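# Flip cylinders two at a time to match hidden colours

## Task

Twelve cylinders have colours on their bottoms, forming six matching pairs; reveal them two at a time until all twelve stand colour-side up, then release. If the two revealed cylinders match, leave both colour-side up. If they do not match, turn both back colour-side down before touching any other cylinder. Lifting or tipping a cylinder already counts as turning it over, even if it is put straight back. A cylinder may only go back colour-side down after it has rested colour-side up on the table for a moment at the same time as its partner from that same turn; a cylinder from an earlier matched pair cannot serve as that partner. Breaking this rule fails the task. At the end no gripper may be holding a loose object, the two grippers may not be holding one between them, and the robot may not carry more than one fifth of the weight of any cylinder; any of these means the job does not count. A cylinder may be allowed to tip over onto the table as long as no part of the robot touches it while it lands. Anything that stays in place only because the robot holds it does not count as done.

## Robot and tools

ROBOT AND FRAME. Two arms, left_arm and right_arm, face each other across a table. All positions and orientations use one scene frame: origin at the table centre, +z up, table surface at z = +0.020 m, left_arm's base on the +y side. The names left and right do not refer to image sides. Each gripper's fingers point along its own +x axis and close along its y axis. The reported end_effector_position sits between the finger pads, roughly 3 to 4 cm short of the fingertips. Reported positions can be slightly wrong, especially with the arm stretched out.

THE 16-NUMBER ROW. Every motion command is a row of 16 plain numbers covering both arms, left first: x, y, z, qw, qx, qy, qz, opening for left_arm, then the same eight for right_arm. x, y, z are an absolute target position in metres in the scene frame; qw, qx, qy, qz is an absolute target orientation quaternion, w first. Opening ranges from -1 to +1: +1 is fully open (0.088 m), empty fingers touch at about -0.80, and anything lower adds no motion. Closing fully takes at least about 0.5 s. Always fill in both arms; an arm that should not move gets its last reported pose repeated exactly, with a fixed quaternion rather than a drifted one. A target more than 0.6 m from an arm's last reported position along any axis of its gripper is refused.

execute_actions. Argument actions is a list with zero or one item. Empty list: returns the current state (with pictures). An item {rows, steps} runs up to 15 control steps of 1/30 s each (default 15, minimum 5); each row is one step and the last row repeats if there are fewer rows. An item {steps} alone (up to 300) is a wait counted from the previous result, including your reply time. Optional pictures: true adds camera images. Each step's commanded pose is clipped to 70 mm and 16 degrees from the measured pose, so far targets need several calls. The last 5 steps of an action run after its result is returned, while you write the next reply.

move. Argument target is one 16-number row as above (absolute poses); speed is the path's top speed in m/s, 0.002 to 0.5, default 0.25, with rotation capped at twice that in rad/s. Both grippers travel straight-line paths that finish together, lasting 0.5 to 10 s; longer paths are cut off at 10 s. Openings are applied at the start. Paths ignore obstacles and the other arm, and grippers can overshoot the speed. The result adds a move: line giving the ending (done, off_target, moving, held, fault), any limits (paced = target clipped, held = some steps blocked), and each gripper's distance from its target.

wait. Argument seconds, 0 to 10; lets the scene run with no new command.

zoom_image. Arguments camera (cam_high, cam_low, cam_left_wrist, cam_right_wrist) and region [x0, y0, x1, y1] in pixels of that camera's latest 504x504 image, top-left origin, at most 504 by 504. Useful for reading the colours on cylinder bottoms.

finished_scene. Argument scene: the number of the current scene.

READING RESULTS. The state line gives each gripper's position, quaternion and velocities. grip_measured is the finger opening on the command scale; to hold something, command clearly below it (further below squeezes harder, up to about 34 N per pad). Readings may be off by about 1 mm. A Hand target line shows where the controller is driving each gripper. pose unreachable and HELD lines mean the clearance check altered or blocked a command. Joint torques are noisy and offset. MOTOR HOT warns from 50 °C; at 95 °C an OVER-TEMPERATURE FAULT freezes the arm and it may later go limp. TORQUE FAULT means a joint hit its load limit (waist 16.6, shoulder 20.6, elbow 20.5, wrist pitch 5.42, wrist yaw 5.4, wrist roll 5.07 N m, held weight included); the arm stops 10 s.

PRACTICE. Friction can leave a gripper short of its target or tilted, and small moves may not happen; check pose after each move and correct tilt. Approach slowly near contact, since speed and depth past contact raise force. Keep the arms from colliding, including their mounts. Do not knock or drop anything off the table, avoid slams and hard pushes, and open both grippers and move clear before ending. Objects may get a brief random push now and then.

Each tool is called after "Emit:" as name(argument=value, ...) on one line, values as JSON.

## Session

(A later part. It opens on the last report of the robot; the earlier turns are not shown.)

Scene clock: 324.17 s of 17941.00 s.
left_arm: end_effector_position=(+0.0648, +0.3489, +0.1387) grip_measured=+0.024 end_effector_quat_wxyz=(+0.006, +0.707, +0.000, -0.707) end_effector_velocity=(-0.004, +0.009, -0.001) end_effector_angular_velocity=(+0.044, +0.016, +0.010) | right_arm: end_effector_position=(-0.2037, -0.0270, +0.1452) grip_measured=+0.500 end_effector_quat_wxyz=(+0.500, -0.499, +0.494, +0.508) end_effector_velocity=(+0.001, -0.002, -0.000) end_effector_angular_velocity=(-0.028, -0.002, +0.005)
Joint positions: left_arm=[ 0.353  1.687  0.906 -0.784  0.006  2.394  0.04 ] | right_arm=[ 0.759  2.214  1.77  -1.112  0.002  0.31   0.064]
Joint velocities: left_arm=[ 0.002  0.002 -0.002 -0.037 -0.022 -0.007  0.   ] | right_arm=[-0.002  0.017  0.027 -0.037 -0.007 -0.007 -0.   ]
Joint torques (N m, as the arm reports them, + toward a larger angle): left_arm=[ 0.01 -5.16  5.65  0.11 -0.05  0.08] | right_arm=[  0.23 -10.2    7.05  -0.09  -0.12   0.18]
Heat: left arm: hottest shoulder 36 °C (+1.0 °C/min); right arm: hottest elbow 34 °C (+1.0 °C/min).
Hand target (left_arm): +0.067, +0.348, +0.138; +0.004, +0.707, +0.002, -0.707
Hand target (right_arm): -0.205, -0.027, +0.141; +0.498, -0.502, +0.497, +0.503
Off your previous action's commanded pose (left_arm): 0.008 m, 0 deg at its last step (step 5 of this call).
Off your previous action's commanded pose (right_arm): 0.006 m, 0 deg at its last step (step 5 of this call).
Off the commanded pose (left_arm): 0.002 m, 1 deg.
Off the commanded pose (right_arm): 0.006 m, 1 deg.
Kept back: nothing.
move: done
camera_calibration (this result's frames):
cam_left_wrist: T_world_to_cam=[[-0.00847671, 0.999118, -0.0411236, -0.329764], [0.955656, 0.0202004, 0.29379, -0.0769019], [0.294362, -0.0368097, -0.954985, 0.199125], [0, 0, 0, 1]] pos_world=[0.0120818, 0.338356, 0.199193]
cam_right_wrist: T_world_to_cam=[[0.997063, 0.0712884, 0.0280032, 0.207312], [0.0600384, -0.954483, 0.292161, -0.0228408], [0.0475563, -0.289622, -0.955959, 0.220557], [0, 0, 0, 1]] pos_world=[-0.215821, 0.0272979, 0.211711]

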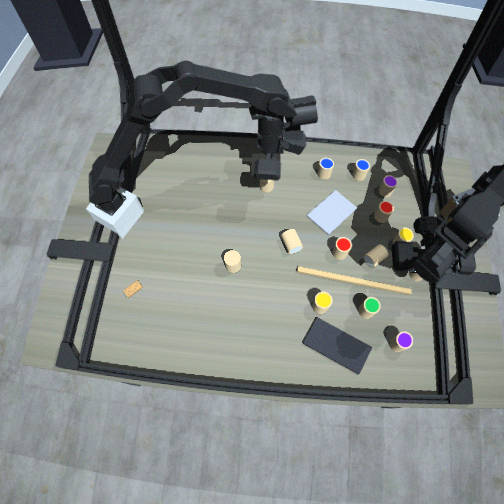

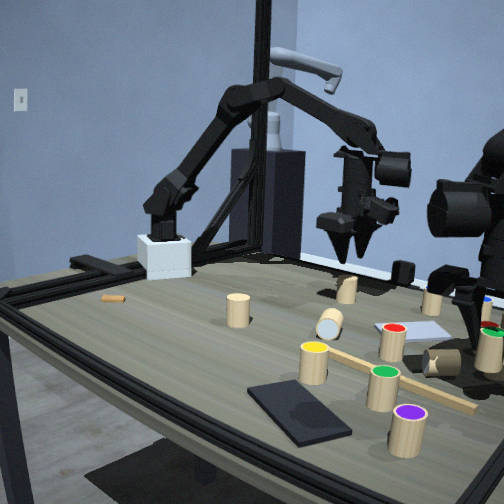

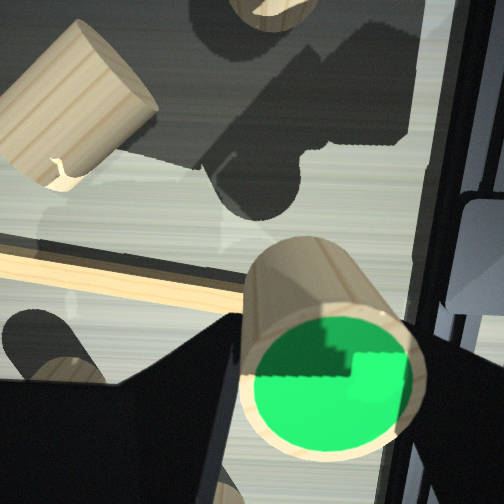

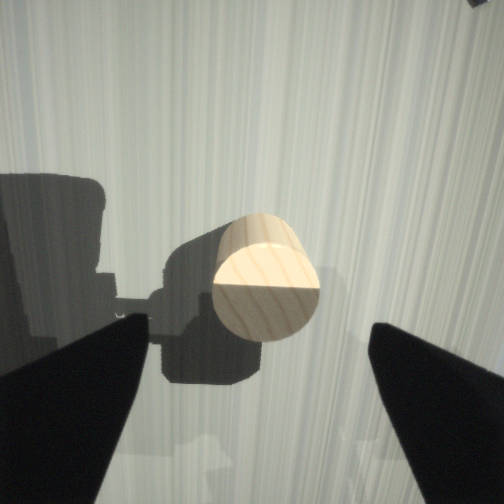

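Emit:
move(target=[0.04,0.345,0.14,0,0.707,0,-0.707,-0.4,-0.206,-0.03,0.13,0.5,-0.5,0.5,0.5,0.5], speed=0.1)

Emit:
move(target=[0.04,0.345,0.071,0,0.707,0,-0.707,-0.4,-0.206,-0.032,0.078,0.5,-0.5,0.5,0.5,0.5], speed=0.1)

Emit:
execute_actions(actions=[{"rows":[[0.04,0.345,0.071,0,0.707,0,-0.707,0.35,-0.206,-0.032,0.078,0.5,-0.5,0.5,0.5,0.5]],"steps":12}])

Emit:
move(target=[0.04,0.345,0.2,0,0.707,0,-0.707,0.35,-0.206,-0.032,0.078,0.5,-0.5,0.5,0.5,-0.4], speed=0.1)

Emit:
execute_actions(actions=[{"rows":[[0.04,0.345,0.2,0,0.707,0,-0.707,0.5,-0.206,-0.04,0.16,0.5,-0.5,0.5,0.5,-0.4]],"steps":12}])

Emit:
move(target=[-0.049,0.13,0.281,0.5,0.5,-0.5,-0.5,0.6,-0.05,0,0.278,0.707,0,0,0.707,-0.4], speed=0.4)

Emit:
execute_actions(actions=[{"rows":[[-0.049,0.06,0.281,0.5,0.5,-0.5,-0.5,0.6,-0.05,0,0.278,0.707,0,0,0.707,-0.4]],"steps":15}])

Emit:
execute_actions(actions=[{"rows":[[-0.049,0.06,0.281,0.5,0.5,-0.5,-0.5,-0.4,-0.05,0,0.278,0.707,0,0,0.707,-0.4]],"steps":15}])

Emit:
execute_actions(actions=[{"rows":[[-0.049,0.06,0.281,0.5,0.5,-0.5,-0.5,-0.4,-0.05,0,0.278,0.707,0,0,0.707,0.5]],"steps":10}])

Emit:
execute_actions(actions=[{"rows":[[-0.049,0.12,0.281,0.5,0.5,-0.5,-0.5,-0.4,-0.05,-0.04,0.278,0.707,0,0,0.707,0.5]],"steps":10}])

Emit:
move(target=[-0.215,0.05,0.14,0,0.707,0,-0.707,-0.4,0.05,-0.1,0.14,0.5,-0.5,0.5,0.5,0.5], speed=0.3)

Scene clock: 325.60 s of 17941.00 s.
left_arm: end_effector_position=(+0.0426, +0.3427, +0.1398) grip_measured=+0.022 end_effector_quat_wxyz=(+0.001, +0.707, -0.002, -0.708) end_effector_velocity=(-0.006, +0.004, +0.000) end_effector_angular_velocity=(+0.021, +0.010, +0.010) | right_arm: end_effector_position=(-0.2056, -0.0268, +0.1389) grip_measured=+0.500 end_effector_quat_wxyz=(+0.503, -0.494, +0.495, +0.507) end_effector_velocity=(+0.000, -0.000, -0.001) end_effector_angular_velocity=(+0.000, +0.008, +0.005)
Joint positions: left_arm=[ 0.276  1.646  0.866 -0.788  0.004  2.326  0.04 ] | right_arm=[ 0.763  2.217  1.75  -1.082  0.002  0.324  0.064]
Joint velocities: left_arm=[-0.012 -0.007 -0.007 -0.022 -0.007 -0.022  0.   ] | right_arm=[-0.002 -0.002 -0.007  0.007 -0.007 -0.007 -0.   ]
Joint torques (N m, as the arm reports them, + toward a larger angle): left_arm=[-0.24 -7.77  3.3   0.17 -0.06 -0.07] | right_arm=[  0.27 -10.43   4.48   0.31  -0.08   0.18]
Heat: left arm: hottest shoulder 36 °C (+1.0 °C/min); right arm: hottest shoulder 34 °C (+1.0 °C/min).
Hand target (left_arm): +0.040, +0.345, +0.140; +0.000, +0.707, +0.000, -0.707
Hand target (right_arm): -0.206, -0.030, +0.130; +0.500, -0.500, +0.500, +0.500
Off the commanded pose (left_arm): 0.003 m, 0 deg.
Off the commanded pose (right_arm): 0.009 m, 1 deg.
Kept back: nothing.
move: off_target (right_arm)
camera_calibration (this result's frames):
cam_left_wrist: T_world_to_cam=[[0.00060591, 0.999303, -0.0373116, -0.324732], [0.956241, 0.0103376, 0.292396, -0.0523868], [0.292578, -0.0358561, -0.955569, 0.206307], [0, 0, 0, 1]] pos_world=[-0.0100698, 0.332445, 0.200342]
cam_right_wrist: T_world_to_cam=[[0.997815, 0.0608642, 0.0257122, 0.209519], [0.0509833, -0.956779, 0.286312, -0.0218079], [0.0420271, -0.284376, -0.957791, 0.213954], [0, 0, 0, 1]] pos_world=[-0.216941, 0.0272257, 0.20578]

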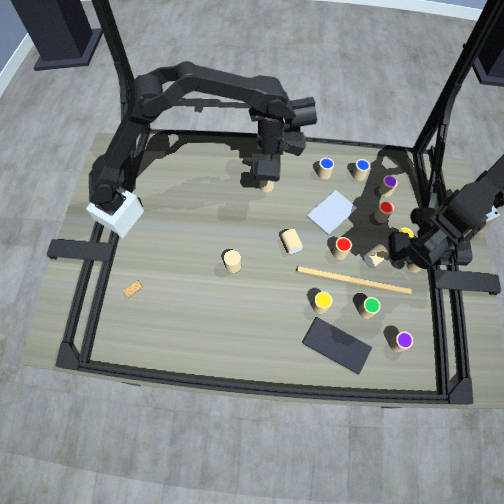

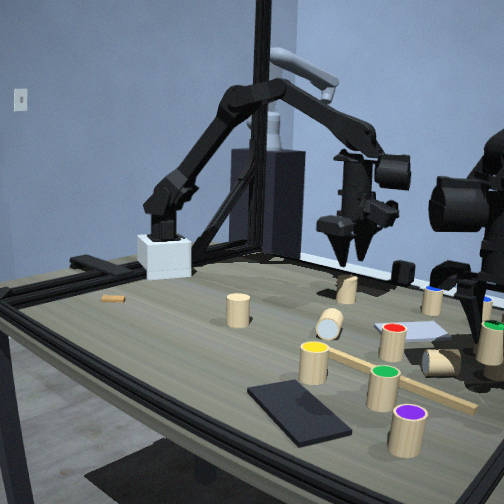

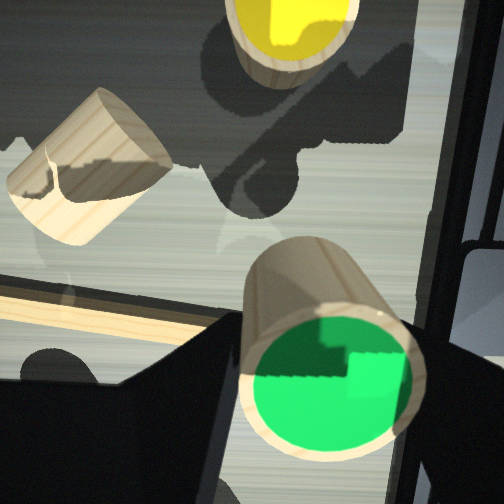

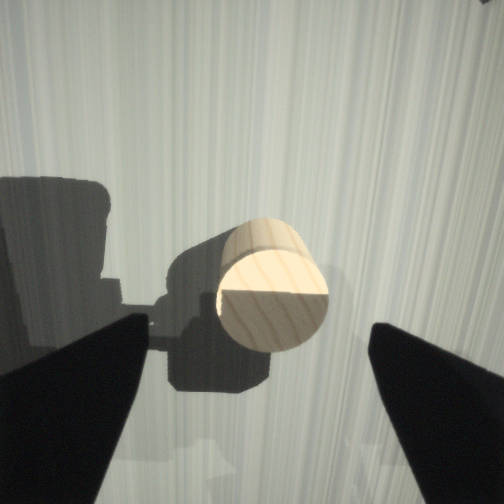

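Scene clock: 326.67 s of 17941.00 s.
left_arm: end_effector_position=(+0.0428, +0.3425, +0.0780) grip_measured=+0.021 end_effector_quat_wxyz=(+0.004, +0.710, -0.004, -0.704) end_effector_velocity=(-0.002, -0.000, -0.001) end_effector_angular_velocity=(-0.007, +0.004, +0.005) | right_arm: end_effector_position=(-0.2057, -0.0285, +0.0866) grip_measured=+0.500 end_effector_quat_wxyz=(+0.503, -0.495, +0.495, +0.507) end_effector_velocity=(+0.002, +0.000, -0.001) end_effector_angular_velocity=(+0.005, -0.007, +0.019)
Joint positions: left_arm=[ 0.274  1.808  0.745 -0.493  0.002  2.324  0.04 ] | right_arm=[ 0.765  2.277  1.634 -0.907  0.002  0.325  0.064]
Joint velocities: left_arm=[-0.002 -0.002 -0.007  0.007  0.007 -0.007 -0.   ] | right_arm=[-0.002 -0.002 -0.007  0.007  0.007 -0.022 -0.   ]
Joint torques (N m, as the arm reports them, + toward a larger angle): left_arm=[-0.16 -3.89  2.9   1.35  0.02 -0.11] | right_arm=[  0.28 -10.55   4.34   0.29  -0.09   0.18]
Heat: left arm: hottest shoulder 35 °C (+0.0 °C/min); right arm: hottest shoulder 34 °C (+1.0 °C/min).
Hand target (left_arm): +0.040, +0.345, +0.071; -0.000, +0.707, -0.000, -0.707
Hand target (right_arm): -0.206, -0.033, +0.078; +0.500, -0.500, +0.500, +0.500
Off the commanded pose (left_arm): 0.008 m, 1 deg.
Off the commanded pose (right_arm): 0.009 m, 1 deg.
Kept back: nothing.
move: off_target (right_arm)
camera_calibration (this result's frames):
cam_left_wrist: T_world_to_cam=[[0.000639918, 0.998978, -0.0451879, -0.326076], [0.953103, 0.0130666, 0.302363, -0.0360384], [0.302644, -0.0432623, -0.952121, 0.149018], [0, 0, 0, 1]] pos_world=[-0.0105423, 0.332661, 0.138045]
cam_right_wrist: T_world_to_cam=[[0.997803, 0.0609022, 0.0260824, 0.21103], [0.0508517, -0.956362, 0.287725, -0.00864203], [0.0424674, -0.285767, -0.957358, 0.16335], [0, 0, 0, 1]] pos_world=[-0.217064, 0.0255628, 0.153366]

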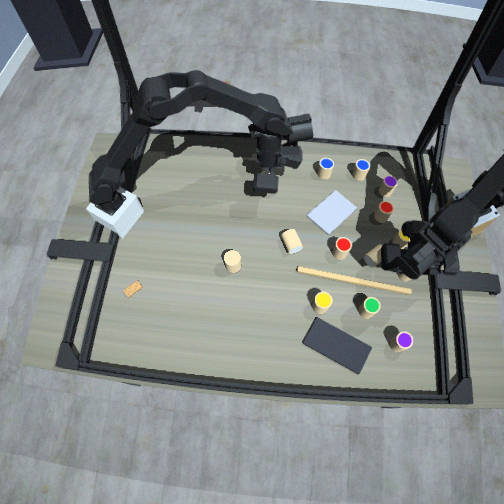

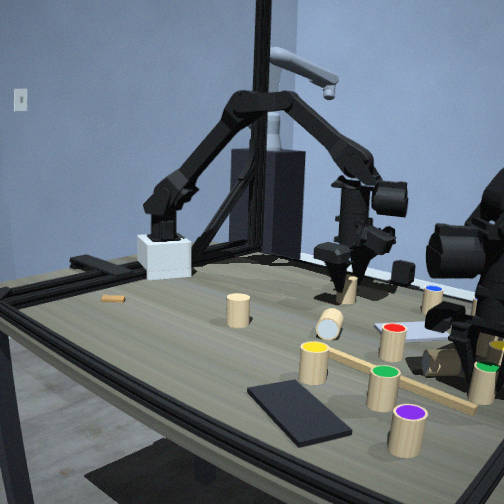

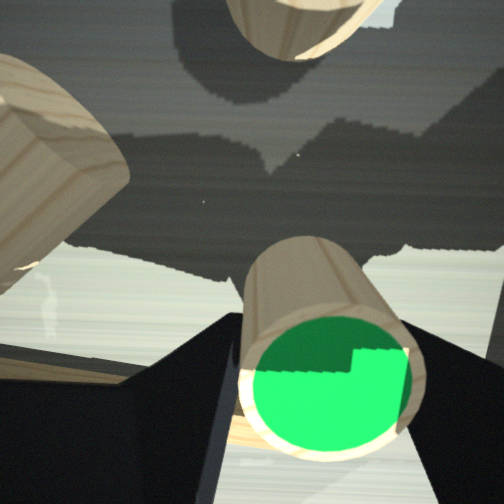

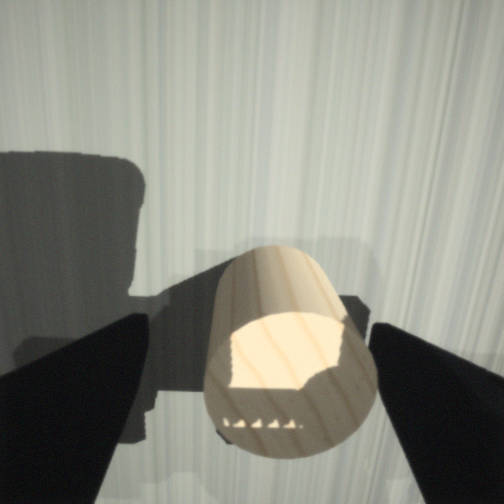

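Scene clock: 326.90 s of 17941.00 s.
left_arm: end_effector_position=(+0.0438, +0.3414, +0.0754) grip_measured=+0.248 end_effector_quat_wxyz=(+0.006, +0.712, -0.006, -0.702) end_effector_velocity=(-0.004, +0.008, -0.011) end_effector_angular_velocity=(+0.045, +0.013, +0.005) | right_arm: end_effector_position=(-0.2056, -0.0287, +0.0860) grip_measured=+0.500 end_effector_quat_wxyz=(+0.503, -0.495, +0.496, +0.506) end_effector_velocity=(-0.001, -0.003, -0.002) end_effector_angular_velocity=(-0.014, +0.003, +0.010)
Joint positions: left_arm=[ 0.274  1.818  0.743 -0.475  0.002  2.324  0.051] | right_arm=[ 0.765  2.279  1.634 -0.907  0.002  0.326  0.064]
Joint velocities: left_arm=[-0.002  0.037 -0.012  0.007 -0.022 -0.007  0.04 ] | right_arm=[ 0.002  0.002 -0.002 -0.007 -0.007 -0.007  0.   ]
Joint torques (N m, as the arm reports them, + toward a larger angle): left_arm=[-0.21 -5.4   3.32  0.26 -0.02 -0.1 ] | right_arm=[  0.27 -10.42   4.75   0.28  -0.09   0.18]
Heat: left arm: hottest shoulder 35 °C (+0.0 °C/min); right arm: hottest shoulder 34 °C (+1.0 °C/min).
Steps of this call (steps 1 to 7: the first 7 steps of this action). Readings (end_effector_position):
1: left_arm (+0.0428, +0.3424, +0.0780) | right_arm (-0.2057, -0.0285, +0.0866)
2: left_arm (+0.0429, +0.3424, +0.0780) | right_arm (-0.2057, -0.0286, +0.0864)
4: left_arm (+0.0445, +0.3407, +0.0772) | right_arm (-0.2056, -0.0287, +0.0861)
7: the state above

Scene clock: 329.03 s of 17941.00 s.
left_arm: end_effector_position=(+0.0381, +0.3474, +0.1952) grip_measured=+0.350 end_effector_quat_wxyz=(-0.004, +0.703, +0.004, -0.712) end_effector_velocity=(+0.001, +0.005, +0.002) end_effector_angular_velocity=(+0.024, -0.008, +0.009) | right_arm: end_effector_position=(-0.2056, -0.0288, +0.0858) grip_measured=+0.022 end_effector_quat_wxyz=(+0.503, -0.495, +0.496, +0.506) end_effector_velocity=(-0.001, -0.005, -0.003) end_effector_angular_velocity=(-0.019, +0.001, +0.010)
Joint positions: left_arm=[ 0.274  1.544  1.002 -1.046  0.002  2.324  0.056] | right_arm=[ 0.765  2.279  1.634 -0.907  0.001  0.326  0.04 ]
Joint velocities: left_arm=[ 0.002 -0.002  0.007 -0.022 -0.022 -0.007  0.   ] | right_arm=[ 0.002  0.002 -0.007 -0.007 -0.007 -0.007 -0.   ]
Joint torques (N m, as the arm reports them, + toward a larger angle): left_arm=[-0.23 -7.23  6.07  0.12  0.03 -0.06] | right_arm=[  0.27 -10.44   4.8    0.29  -0.08   0.17]
Heat: left arm: hottest shoulder 35 °C (+0.0 °C/min); right arm: hottest shoulder 34 °C (+1.0 °C/min).
Hand target (left_arm): +0.040, +0.345, +0.200; +0.000, +0.707, +0.000, -0.707
Hand target (right_arm): -0.206, -0.032, +0.078; +0.500, -0.500, +0.500, +0.500
Off your previous action's commanded pose (left_arm): 0.006 m, 1 deg at its last step (step 5 of this call).
Off your previous action's commanded pose (right_arm): 0.009 m, 1 deg at its last step (step 5 of this call).
Off the commanded pose (left_arm): 0.006 m, 1 deg.
Off the commanded pose (right_arm): 0.008 m, 1 deg.
Kept back: nothing.
move: done
camera_calibration (this result's frames):
cam_left_wrist: T_world_to_cam=[[-0.0000951715, 0.999761, -0.0218432, -0.330519], [0.959507, 0.00624416, 0.281614, -0.0609545], [0.281683, -0.0209319, -0.959279, 0.256721], [0, 0, 0, 1]] pos_world=[-0.013859, 0.336194, 0.256213]
cam_right_wrist: T_world_to_cam=[[0.997819, 0.0605795, 0.0262118, 0.21103], [0.0504228, -0.955824, 0.289583, -0.00887058], [0.0425967, -0.28763, -0.956794, 0.162463], [0, 0, 0, 1]] pos_world=[-0.217043, 0.0254666, 0.152481]

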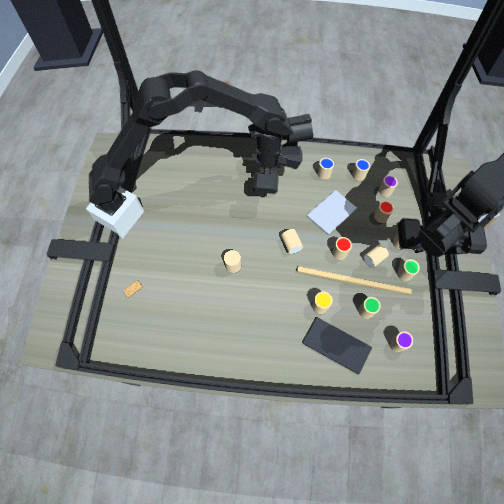

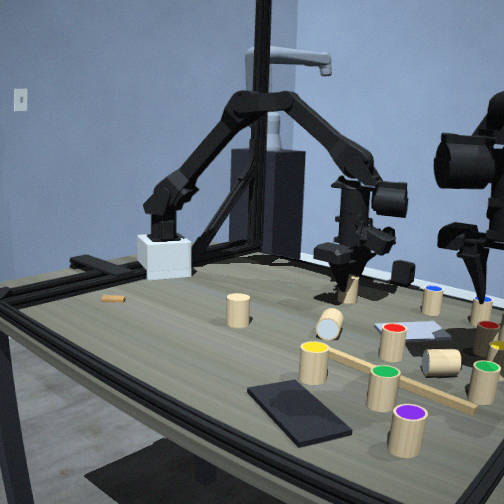

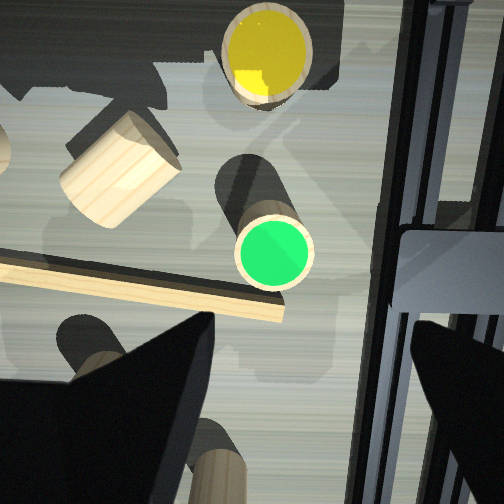

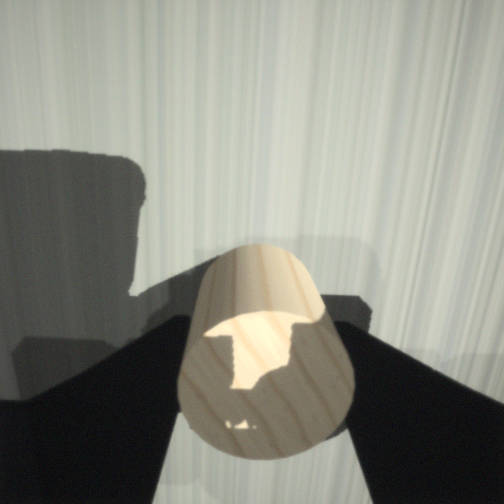

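Scene clock: 329.27 s of 17941.00 s.
left_arm: end_effector_position=(+0.0382, +0.3474, +0.1954) grip_measured=+0.479 end_effector_quat_wxyz=(-0.004, +0.703, +0.004, -0.712) end_effector_velocity=(+0.004, +0.002, -0.000) end_effector_angular_velocity=(+0.010, -0.021, +0.024) | right_arm: end_effector_position=(-0.2047, -0.0386, +0.1410) grip_measured=+0.022 end_effector_quat_wxyz=(+0.499, -0.503, +0.500, +0.499) end_effector_velocity=(-0.020, +0.032, +0.235) end_effector_angular_velocity=(+0.300, +0.112, +0.010)
Joint positions: left_arm=[ 0.274  1.544  1.003 -1.046  0.002  2.324  0.062] | right_arm=[ 0.77   2.193  1.72  -1.103  0.001  0.33   0.04 ]
Joint velocities: left_arm=[ 0.002 -0.002 -0.002  0.007 -0.022 -0.022  0.009] | right_arm=[ 0.017 -0.354  0.383 -0.418 -0.007  0.007 -0.   ]
Joint torques (N m, as the arm reports them, + toward a larger angle): left_arm=[ 0.15 -7.07  6.22  0.08 -0.04 -0.03] | right_arm=[  0.19 -11.7    5.7   -0.24  -0.09   0.18]
Heat: left arm: hottest shoulder 35 °C (+0.0 °C/min); right arm: hottest shoulder 35 °C (+2.0 °C/min).
Steps of this call (steps 1 to 7: the first 7 steps of this action). Readings (end_effector_position):
1: left_arm (+0.0382, +0.3474, +0.1953) | right_arm (-0.2049, -0.0311, +0.0911)
2: left_arm (+0.0382, +0.3474, +0.1953) | right_arm (-0.2029, -0.0377, +0.0971)
4: left_arm (+0.0382, +0.3474, +0.1954) | right_arm (-0.2019, -0.0432, +0.1136)
7: the state above

Scene clock: 332.33 s of 17941.00 s.
left_arm: end_effector_position=(-0.0498, +0.1306, +0.2906) grip_measured=+0.600 end_effector_quat_wxyz=(+0.499, +0.497, -0.509, -0.496) end_effector_velocity=(+0.003, -0.001, -0.003) end_effector_angular_velocity=(-0.002, +0.007, +0.019) | right_arm: end_effector_position=(-0.0515, +0.0016, +0.2834) grip_measured=+0.022 end_effector_quat_wxyz=(+0.711, +0.004, -0.004, +0.703) end_effector_velocity=(-0.000, -0.001, -0.002) end_effector_angular_velocity=(-0.003, -0.037, +0.004)
Joint positions: left_arm=[-0.152  1.653  0.496  1.173  0.336  1.576  0.068] | right_arm=[ 0.384  1.668  0.606  1.072 -0.041  0.001  0.04 ]
Joint velocities: left_arm=[-0.002  0.017 -0.002  0.022 -0.022 -0.007 -0.   ] | right_arm=[-0.002  0.002 -0.007  0.007 -0.007 -0.037 -0.   ]
Joint torques (N m, as the arm reports them, + toward a larger angle): left_arm=[-0.35 -5.21  3.87  1.86 -0.12 -0.18] | right_arm=[-0.32 -6.5   4.56  1.66 -0.12 -0.11]
Heat: left arm: hottest shoulder 35 °C (+0.0 °C/min); right arm: hottest shoulder 35 °C (+2.0 °C/min).
Hand target (left_arm): -0.051, +0.132, +0.283; +0.497, +0.499, -0.502, -0.503
Hand target (right_arm): -0.051, +0.001, +0.277; +0.711, -0.001, -0.000, +0.703
Off your previous action's commanded pose (left_arm): 0.005 m, 1 deg at its last step (step 5 of this call).
Off your previous action's commanded pose (right_arm): 0.004 m, 0 deg at its last step (step 5 of this call).
Off the commanded pose (left_arm): 0.010 m, 1 deg.
Off the commanded pose (right_arm): 0.006 m, 1 deg.
Kept back: nothing.
move: off_target (left_arm)
camera_calibration (this result's frames):
cam_left_wrist: T_world_to_cam=[[0.0106472, -0.0479578, -0.998793, 0.309647], [0.958543, 0.284925, -0.00346281, 0.0443674], [0.284747, -0.957349, 0.0490033, 0.19789], [0, 0, 0, 1]] pos_world=[-0.102174, 0.191658, 0.29973]
cam_right_wrist: T_world_to_cam=[[0.997497, -0.0408462, 0.0577227, 0.0414471], [0.0430224, -0.297274, -0.953822, 0.306142], [0.0561195, 0.953918, -0.294773, 0.164777], [0, 0, 0, 1]] pos_world=[-0.0637615, -0.0644832, 0.338184]

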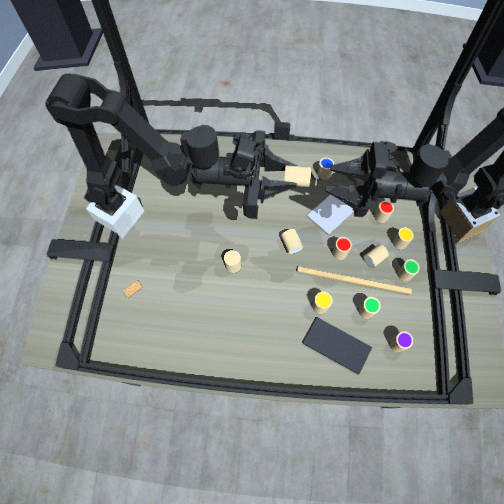

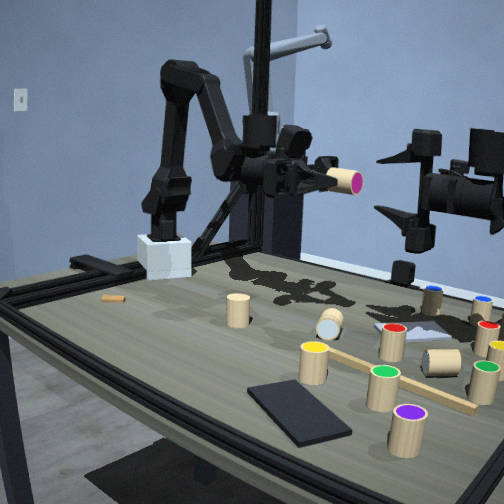

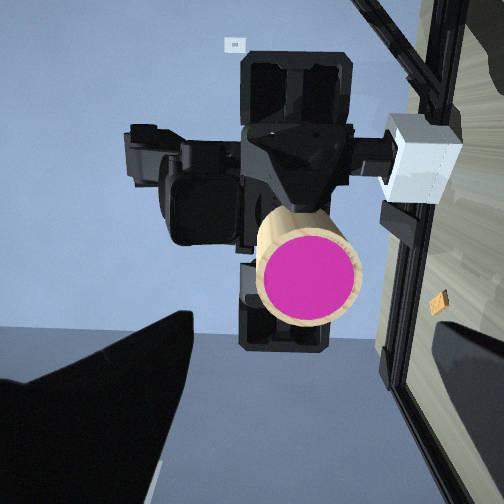

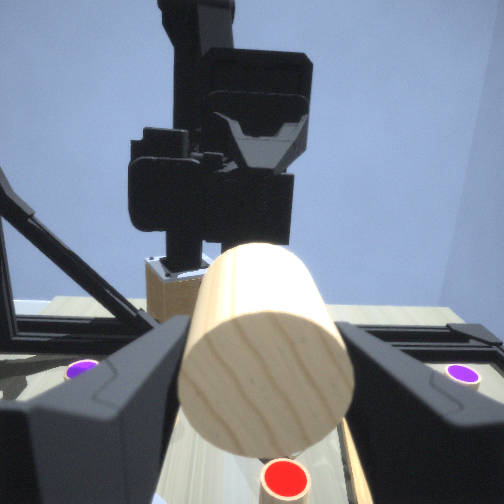

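Scene clock: 332.67 s of 17941.00 s.
left_arm: end_effector_position=(-0.0504, +0.0695, +0.2838) grip_measured=+0.600 end_effector_quat_wxyz=(+0.500, +0.499, -0.503, -0.498) end_effector_velocity=(+0.019, -0.055, +0.015) end_effector_angular_velocity=(-0.045, +0.010, +0.054) | right_arm: end_effector_position=(-0.0507, +0.0011, +0.2829) grip_measured=+0.022 end_effector_quat_wxyz=(+0.707, +0.004, -0.004, +0.707) end_effector_velocity=(-0.000, -0.002, -0.003) end_effector_angular_velocity=(-0.012, -0.007, +0.015)
Joint positions: left_arm=[-0.218  1.854  0.727  1.133  0.264  1.574  0.068] | right_arm=[ 0.376  1.668  0.604  1.074 -0.059  0.001  0.04 ]
Joint velocities: left_arm=[-0.012  0.144  0.242 -0.051 -0.066 -0.022 -0.   ] | right_arm=[-0.007 -0.002 -0.007 -0.007 -0.022 -0.007 -0.   ]
Joint torques (N m, as the arm reports them, + toward a larger angle): left_arm=[-0.2  -6.82  5.87  1.45 -0.09 -0.19] | right_arm=[-0.31 -6.99  4.6   1.64 -0.12 -0.03]
Heat: left arm: hottest shoulder 35 °C (+0.0 °C/min); right arm: hottest shoulder 35 °C (+2.0 °C/min).
Steps of this call (steps 1 to 10: the first 10 steps of this action). Readings (end_effector_position):
1: left_arm (-0.0486, +0.1249, +0.2890) | right_arm (-0.0517, +0.0015, +0.2834)
2: left_arm (-0.0489, +0.1146, +0.2881) | right_arm (-0.0516, +0.0014, +0.2833)
4: left_arm (-0.0508, +0.0944, +0.2844) | right_arm (-0.0509, +0.0013, +0.2831)
8: left_arm (-0.0514, +0.0740, +0.2830) | right_arm (-0.0505, +0.0011, +0.2829)
10: the state above

Scene clock: 333.17 s of 17941.00 s.
left_arm: end_effector_position=(-0.0487, +0.0627, +0.2859) grip_measured=+0.019 end_effector_quat_wxyz=(+0.502, +0.498, -0.504, -0.496) end_effector_velocity=(-0.002, +0.000, -0.000) end_effector_angular_velocity=(-0.002, +0.021, -0.010) | right_arm: end_effector_position=(-0.0505, +0.0002, +0.2804) grip_measured=+0.022 end_effector_quat_wxyz=(+0.707, +0.002, -0.001, +0.707) end_effector_velocity=(+0.002, -0.001, -0.002) end_effector_angular_velocity=(-0.007, -0.022, -0.000)
Joint positions: left_arm=[-0.22   1.871  0.757  1.126  0.26   1.573  0.04 ] | right_arm=[ 0.375  1.669  0.599  1.075 -0.061  0.001  0.04 ]
Joint velocities: left_arm=[-0.002  0.002 -0.002  0.007  0.007 -0.022 -0.   ] | right_arm=[-0.007 -0.002 -0.002 -0.007 -0.007 -0.022 -0.   ]
Joint torques (N m, as the arm reports them, + toward a larger angle): left_arm=[-0.22 -6.63  5.69  1.41 -0.15 -0.14] | right_arm=[-0.25 -7.16  5.28  1.61 -0.12 -0.05]
Heat: left arm: hottest shoulder 35 °C (+0.0 °C/min); right arm: hottest shoulder 35 °C (+2.0 °C/min).
Off your previous action's commanded pose (left_arm): 0.006 m, 1 deg at its last step (step 5 of this call).
Off your previous action's commanded pose (right_arm): 0.005 m, 1 deg at its last step (step 5 of this call).
Steps of this call (steps 1 to 5: the last 5 steps of your previous action; steps 6 to 15: the first 10 steps of this action). Readings (end_effector_position):
6: left_arm (-0.0490, +0.0643, +0.2841) | right_arm (-0.0507, +0.0011, +0.2829)
7: left_arm (-0.0491, +0.0640, +0.2838) | right_arm (-0.0507, +0.0011, +0.2829)
9: left_arm (-0.0489, +0.0635, +0.2848) | right_arm (-0.0507, +0.0009, +0.2821)
13: left_arm (-0.0487, +0.0627, +0.2859) | right_arm (-0.0505, +0.0002, +0.2804)
15: the state above

Scene clock: 333.50 s of 17941.00 s.
left_arm: end_effector_position=(-0.0488, +0.0626, +0.2845) grip_measured=+0.019 end_effector_quat_wxyz=(+0.501, +0.499, -0.503, -0.497) end_effector_velocity=(+0.001, -0.002, -0.034) end_effector_angular_velocity=(+0.106, +0.036, +0.005) | right_arm: end_effector_position=(-0.0506, +0.0002, +0.2808) grip_measured=+0.188 end_effector_quat_wxyz=(+0.707, +0.002, -0.002, +0.707) end_effector_velocity=(-0.002, -0.002, +0.006) end_effector_angular_velocity=(+0.032, -0.024, +0.019)
Joint positions: left_arm=[-0.22   1.872  0.757  1.122  0.26   1.573  0.04 ] | right_arm=[ 0.375  1.669  0.599  1.077 -0.061  0.001  0.048]
Joint velocities: left_arm=[-0.002  0.042 -0.002 -0.066 -0.007 -0.007 -0.   ] | right_arm=[-0.002 -0.002 -0.007  0.037 -0.022 -0.022  0.161]
Joint torques (N m, as the arm reports them, + toward a larger angle): left_arm=[-0.28 -7.15  5.67  1.63 -0.11 -0.13] | right_arm=[-0.23 -7.14  5.3   1.46 -0.09 -0.05]
Heat: left arm: hottest shoulder 35 °C (+0.0 °C/min); right arm: hottest shoulder 35 °C (+2.0 °C/min).
Off your previous action's commanded pose (left_arm): 0.006 m, 1 deg at its last step (step 5 of this call).
Off your previous action's commanded pose (right_arm): 0.002 m, 0 deg at its last step (step 5 of this call).
Steps of this call (steps 1 to 5: the last 5 steps of your previous action; steps 6 to 10: the first 5 steps of this action). Readings (end_effector_position):
6: left_arm (-0.0487, +0.0626, +0.2859) | right_arm (-0.0505, +0.0002, +0.2804)
7: left_arm (-0.0487, +0.0626, +0.2859) | right_arm (-0.0505, +0.0002, +0.2804)
9: left_arm (-0.0487, +0.0626, +0.2855) | right_arm (-0.0506, +0.0002, +0.2805)
10: the state above

Scene clock: 333.83 s of 17941.00 s.
left_arm: end_effector_position=(-0.0486, +0.0983, +0.2774) grip_measured=+0.019 end_effector_quat_wxyz=(+0.498, +0.502, -0.498, -0.502) end_effector_velocity=(+0.013, +0.168, -0.038) end_effector_angular_velocity=(+0.114, +0.043, +0.044) | right_arm: end_effector_position=(-0.0506, -0.0259, +0.2765) grip_measured=+0.487 end_effector_quat_wxyz=(+0.707, -0.001, +0.002, +0.707) end_effector_velocity=(+0.003, -0.103, -0.001) end_effector_angular_velocity=(-0.002, -0.022, +0.000)
Joint positions: left_arm=[-0.189  1.786  0.609  1.168  0.29   1.573  0.04 ] | right_arm=[ 0.369  1.585  0.494  1.086 -0.067  0.001  0.063]
Joint velocities: left_arm=[ 0.183 -0.422 -0.667  0.125  0.139 -0.007 -0.   ] | right_arm=[-0.037 -0.383 -0.393  0.007 -0.037 -0.022  0.005]
Joint torques (N m, as the arm reports them, + toward a larger angle): left_arm=[-0.13 -9.4   5.03  2.12  0.18 -0.14] | right_arm=[-0.32 -7.95  4.88  1.58 -0.12 -0.04]
Heat: left arm: hottest shoulder 35 °C (+0.0 °C/min); right arm: hottest shoulder 35 °C (+2.0 °C/min).
Off your previous action's commanded pose (left_arm): 0.003 m, 0 deg at its last step (step 5 of this call).
Off your previous action's commanded pose (right_arm): 0.003 m, 0 deg at its last step (step 5 of this call).
Steps of this call (steps 1 to 5: the last 5 steps of your previous action; steps 6 to 10: the first 5 steps of this action). Readings (end_effector_position):
6: left_arm (-0.0492, +0.0671, +0.2829) | right_arm (-0.0506, -0.0037, +0.2805)
7: left_arm (-0.0497, +0.0755, +0.2820) | right_arm (-0.0508, -0.0101, +0.2792)
9: left_arm (-0.0491, +0.0923, +0.2787) | right_arm (-0.0507, -0.0221, +0.2769)
10: the state above

Scene clock: 337.60 s of 17941.00 s.
left_arm: end_effector_position=(-0.2145, +0.0497, +0.1434) grip_measured=+0.017 end_effector_quat_wxyz=(+0.006, +0.704, -0.002, -0.710) end_effector_velocity=(+0.004, -0.000, -0.002) end_effector_angular_velocity=(+0.018, -0.025, +0.010) | right_arm: end_effector_position=(+0.0476, -0.1016, +0.1433) grip_measured=+0.500 end_effector_quat_wxyz=(+0.498, -0.498, +0.498, +0.506) end_effector_velocity=(-0.001, -0.001, -0.002) end_effector_angular_velocity=(-0.009, +0.011, +0.005)
Joint positions: left_arm=[-0.646  2.509  2.194 -1.243  0.006  1.398  0.04 ] | right_arm=[ 0.097  1.935  1.338 -0.968 -0.011 -0.348  0.064]
Joint velocities: left_arm=[ 0.002  0.027  0.042 -0.037 -0.022 -0.007 -0.   ] | right_arm=[-0.002  0.007  0.002 -0.007 -0.007 -0.007  0.   ]
Joint torques (N m, as the arm reports them, + toward a larger angle): left_arm=[ -0.13 -11.1    6.57   0.18   0.16  -0.13] | right_arm=[-0.31 -8.2   6.83 -0.08  0.01 -0.22]
Heat: left arm: hottest shoulder 35 °C (+0.0 °C/min); right arm: hottest shoulder 35 °C (+2.0 °C/min).
Hand target (left_arm): -0.216, +0.049, +0.138; +0.003, +0.704, +0.003, -0.711
Hand target (right_arm): +0.049, -0.101, +0.141; +0.495, -0.501, +0.499, +0.505
Off your previous action's commanded pose (left_arm): 0.008 m, 0 deg at its last step (step 5 of this call).
Off your previous action's commanded pose (right_arm): 0.006 m, 0 deg at its last step (step 5 of this call).
Off the commanded pose (left_arm): 0.003 m, 1 deg.
Off the commanded pose (right_arm): 0.004 m, 1 deg.
Kept back: nothing.
move: done
camera_calibration (this result's frames):
cam_left_wrist: T_world_to_cam=[[-0.00649899, 0.998999, -0.0442642, -0.0321275], [0.958196, 0.0188832, 0.285489, 0.196433], [0.286039, -0.0405584, -0.957359, 0.273575], [0, 0, 0, 1]] pos_world=[-0.266683, 0.0394819, 0.204408]
cam_right_wrist: T_world_to_cam=[[0.997561, 0.0662225, 0.0220589, -0.0376252], [0.0566659, -0.952875, 0.298023, -0.109082], [0.0407552, -0.296046, -0.954304, 0.184677], [0, 0, 0, 1]] pos_world=[0.0361882, -0.0467771, 0.209577]

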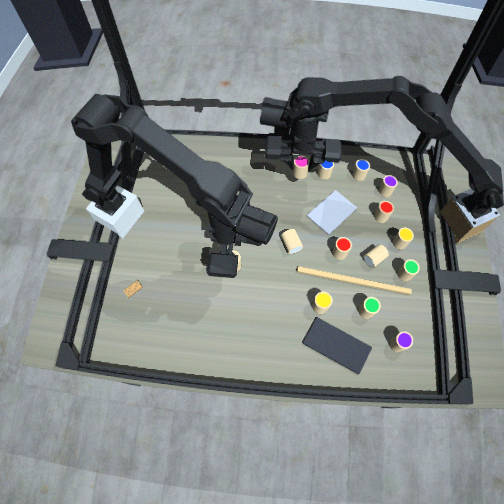

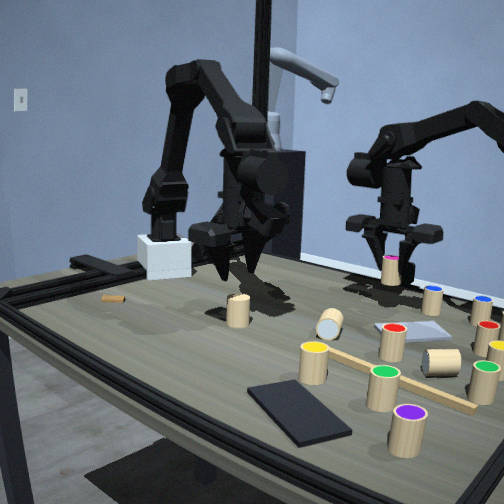

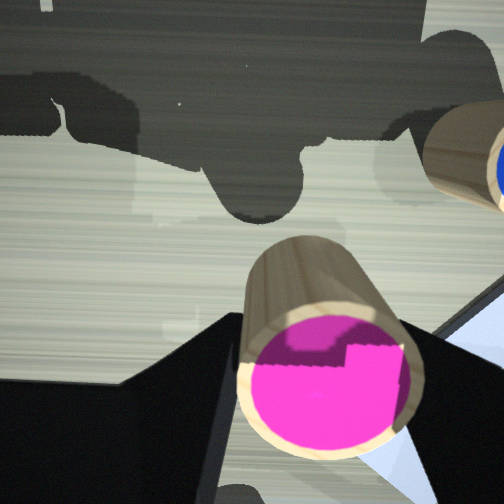

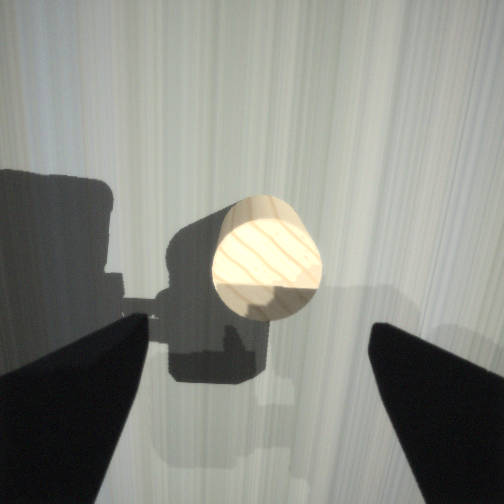

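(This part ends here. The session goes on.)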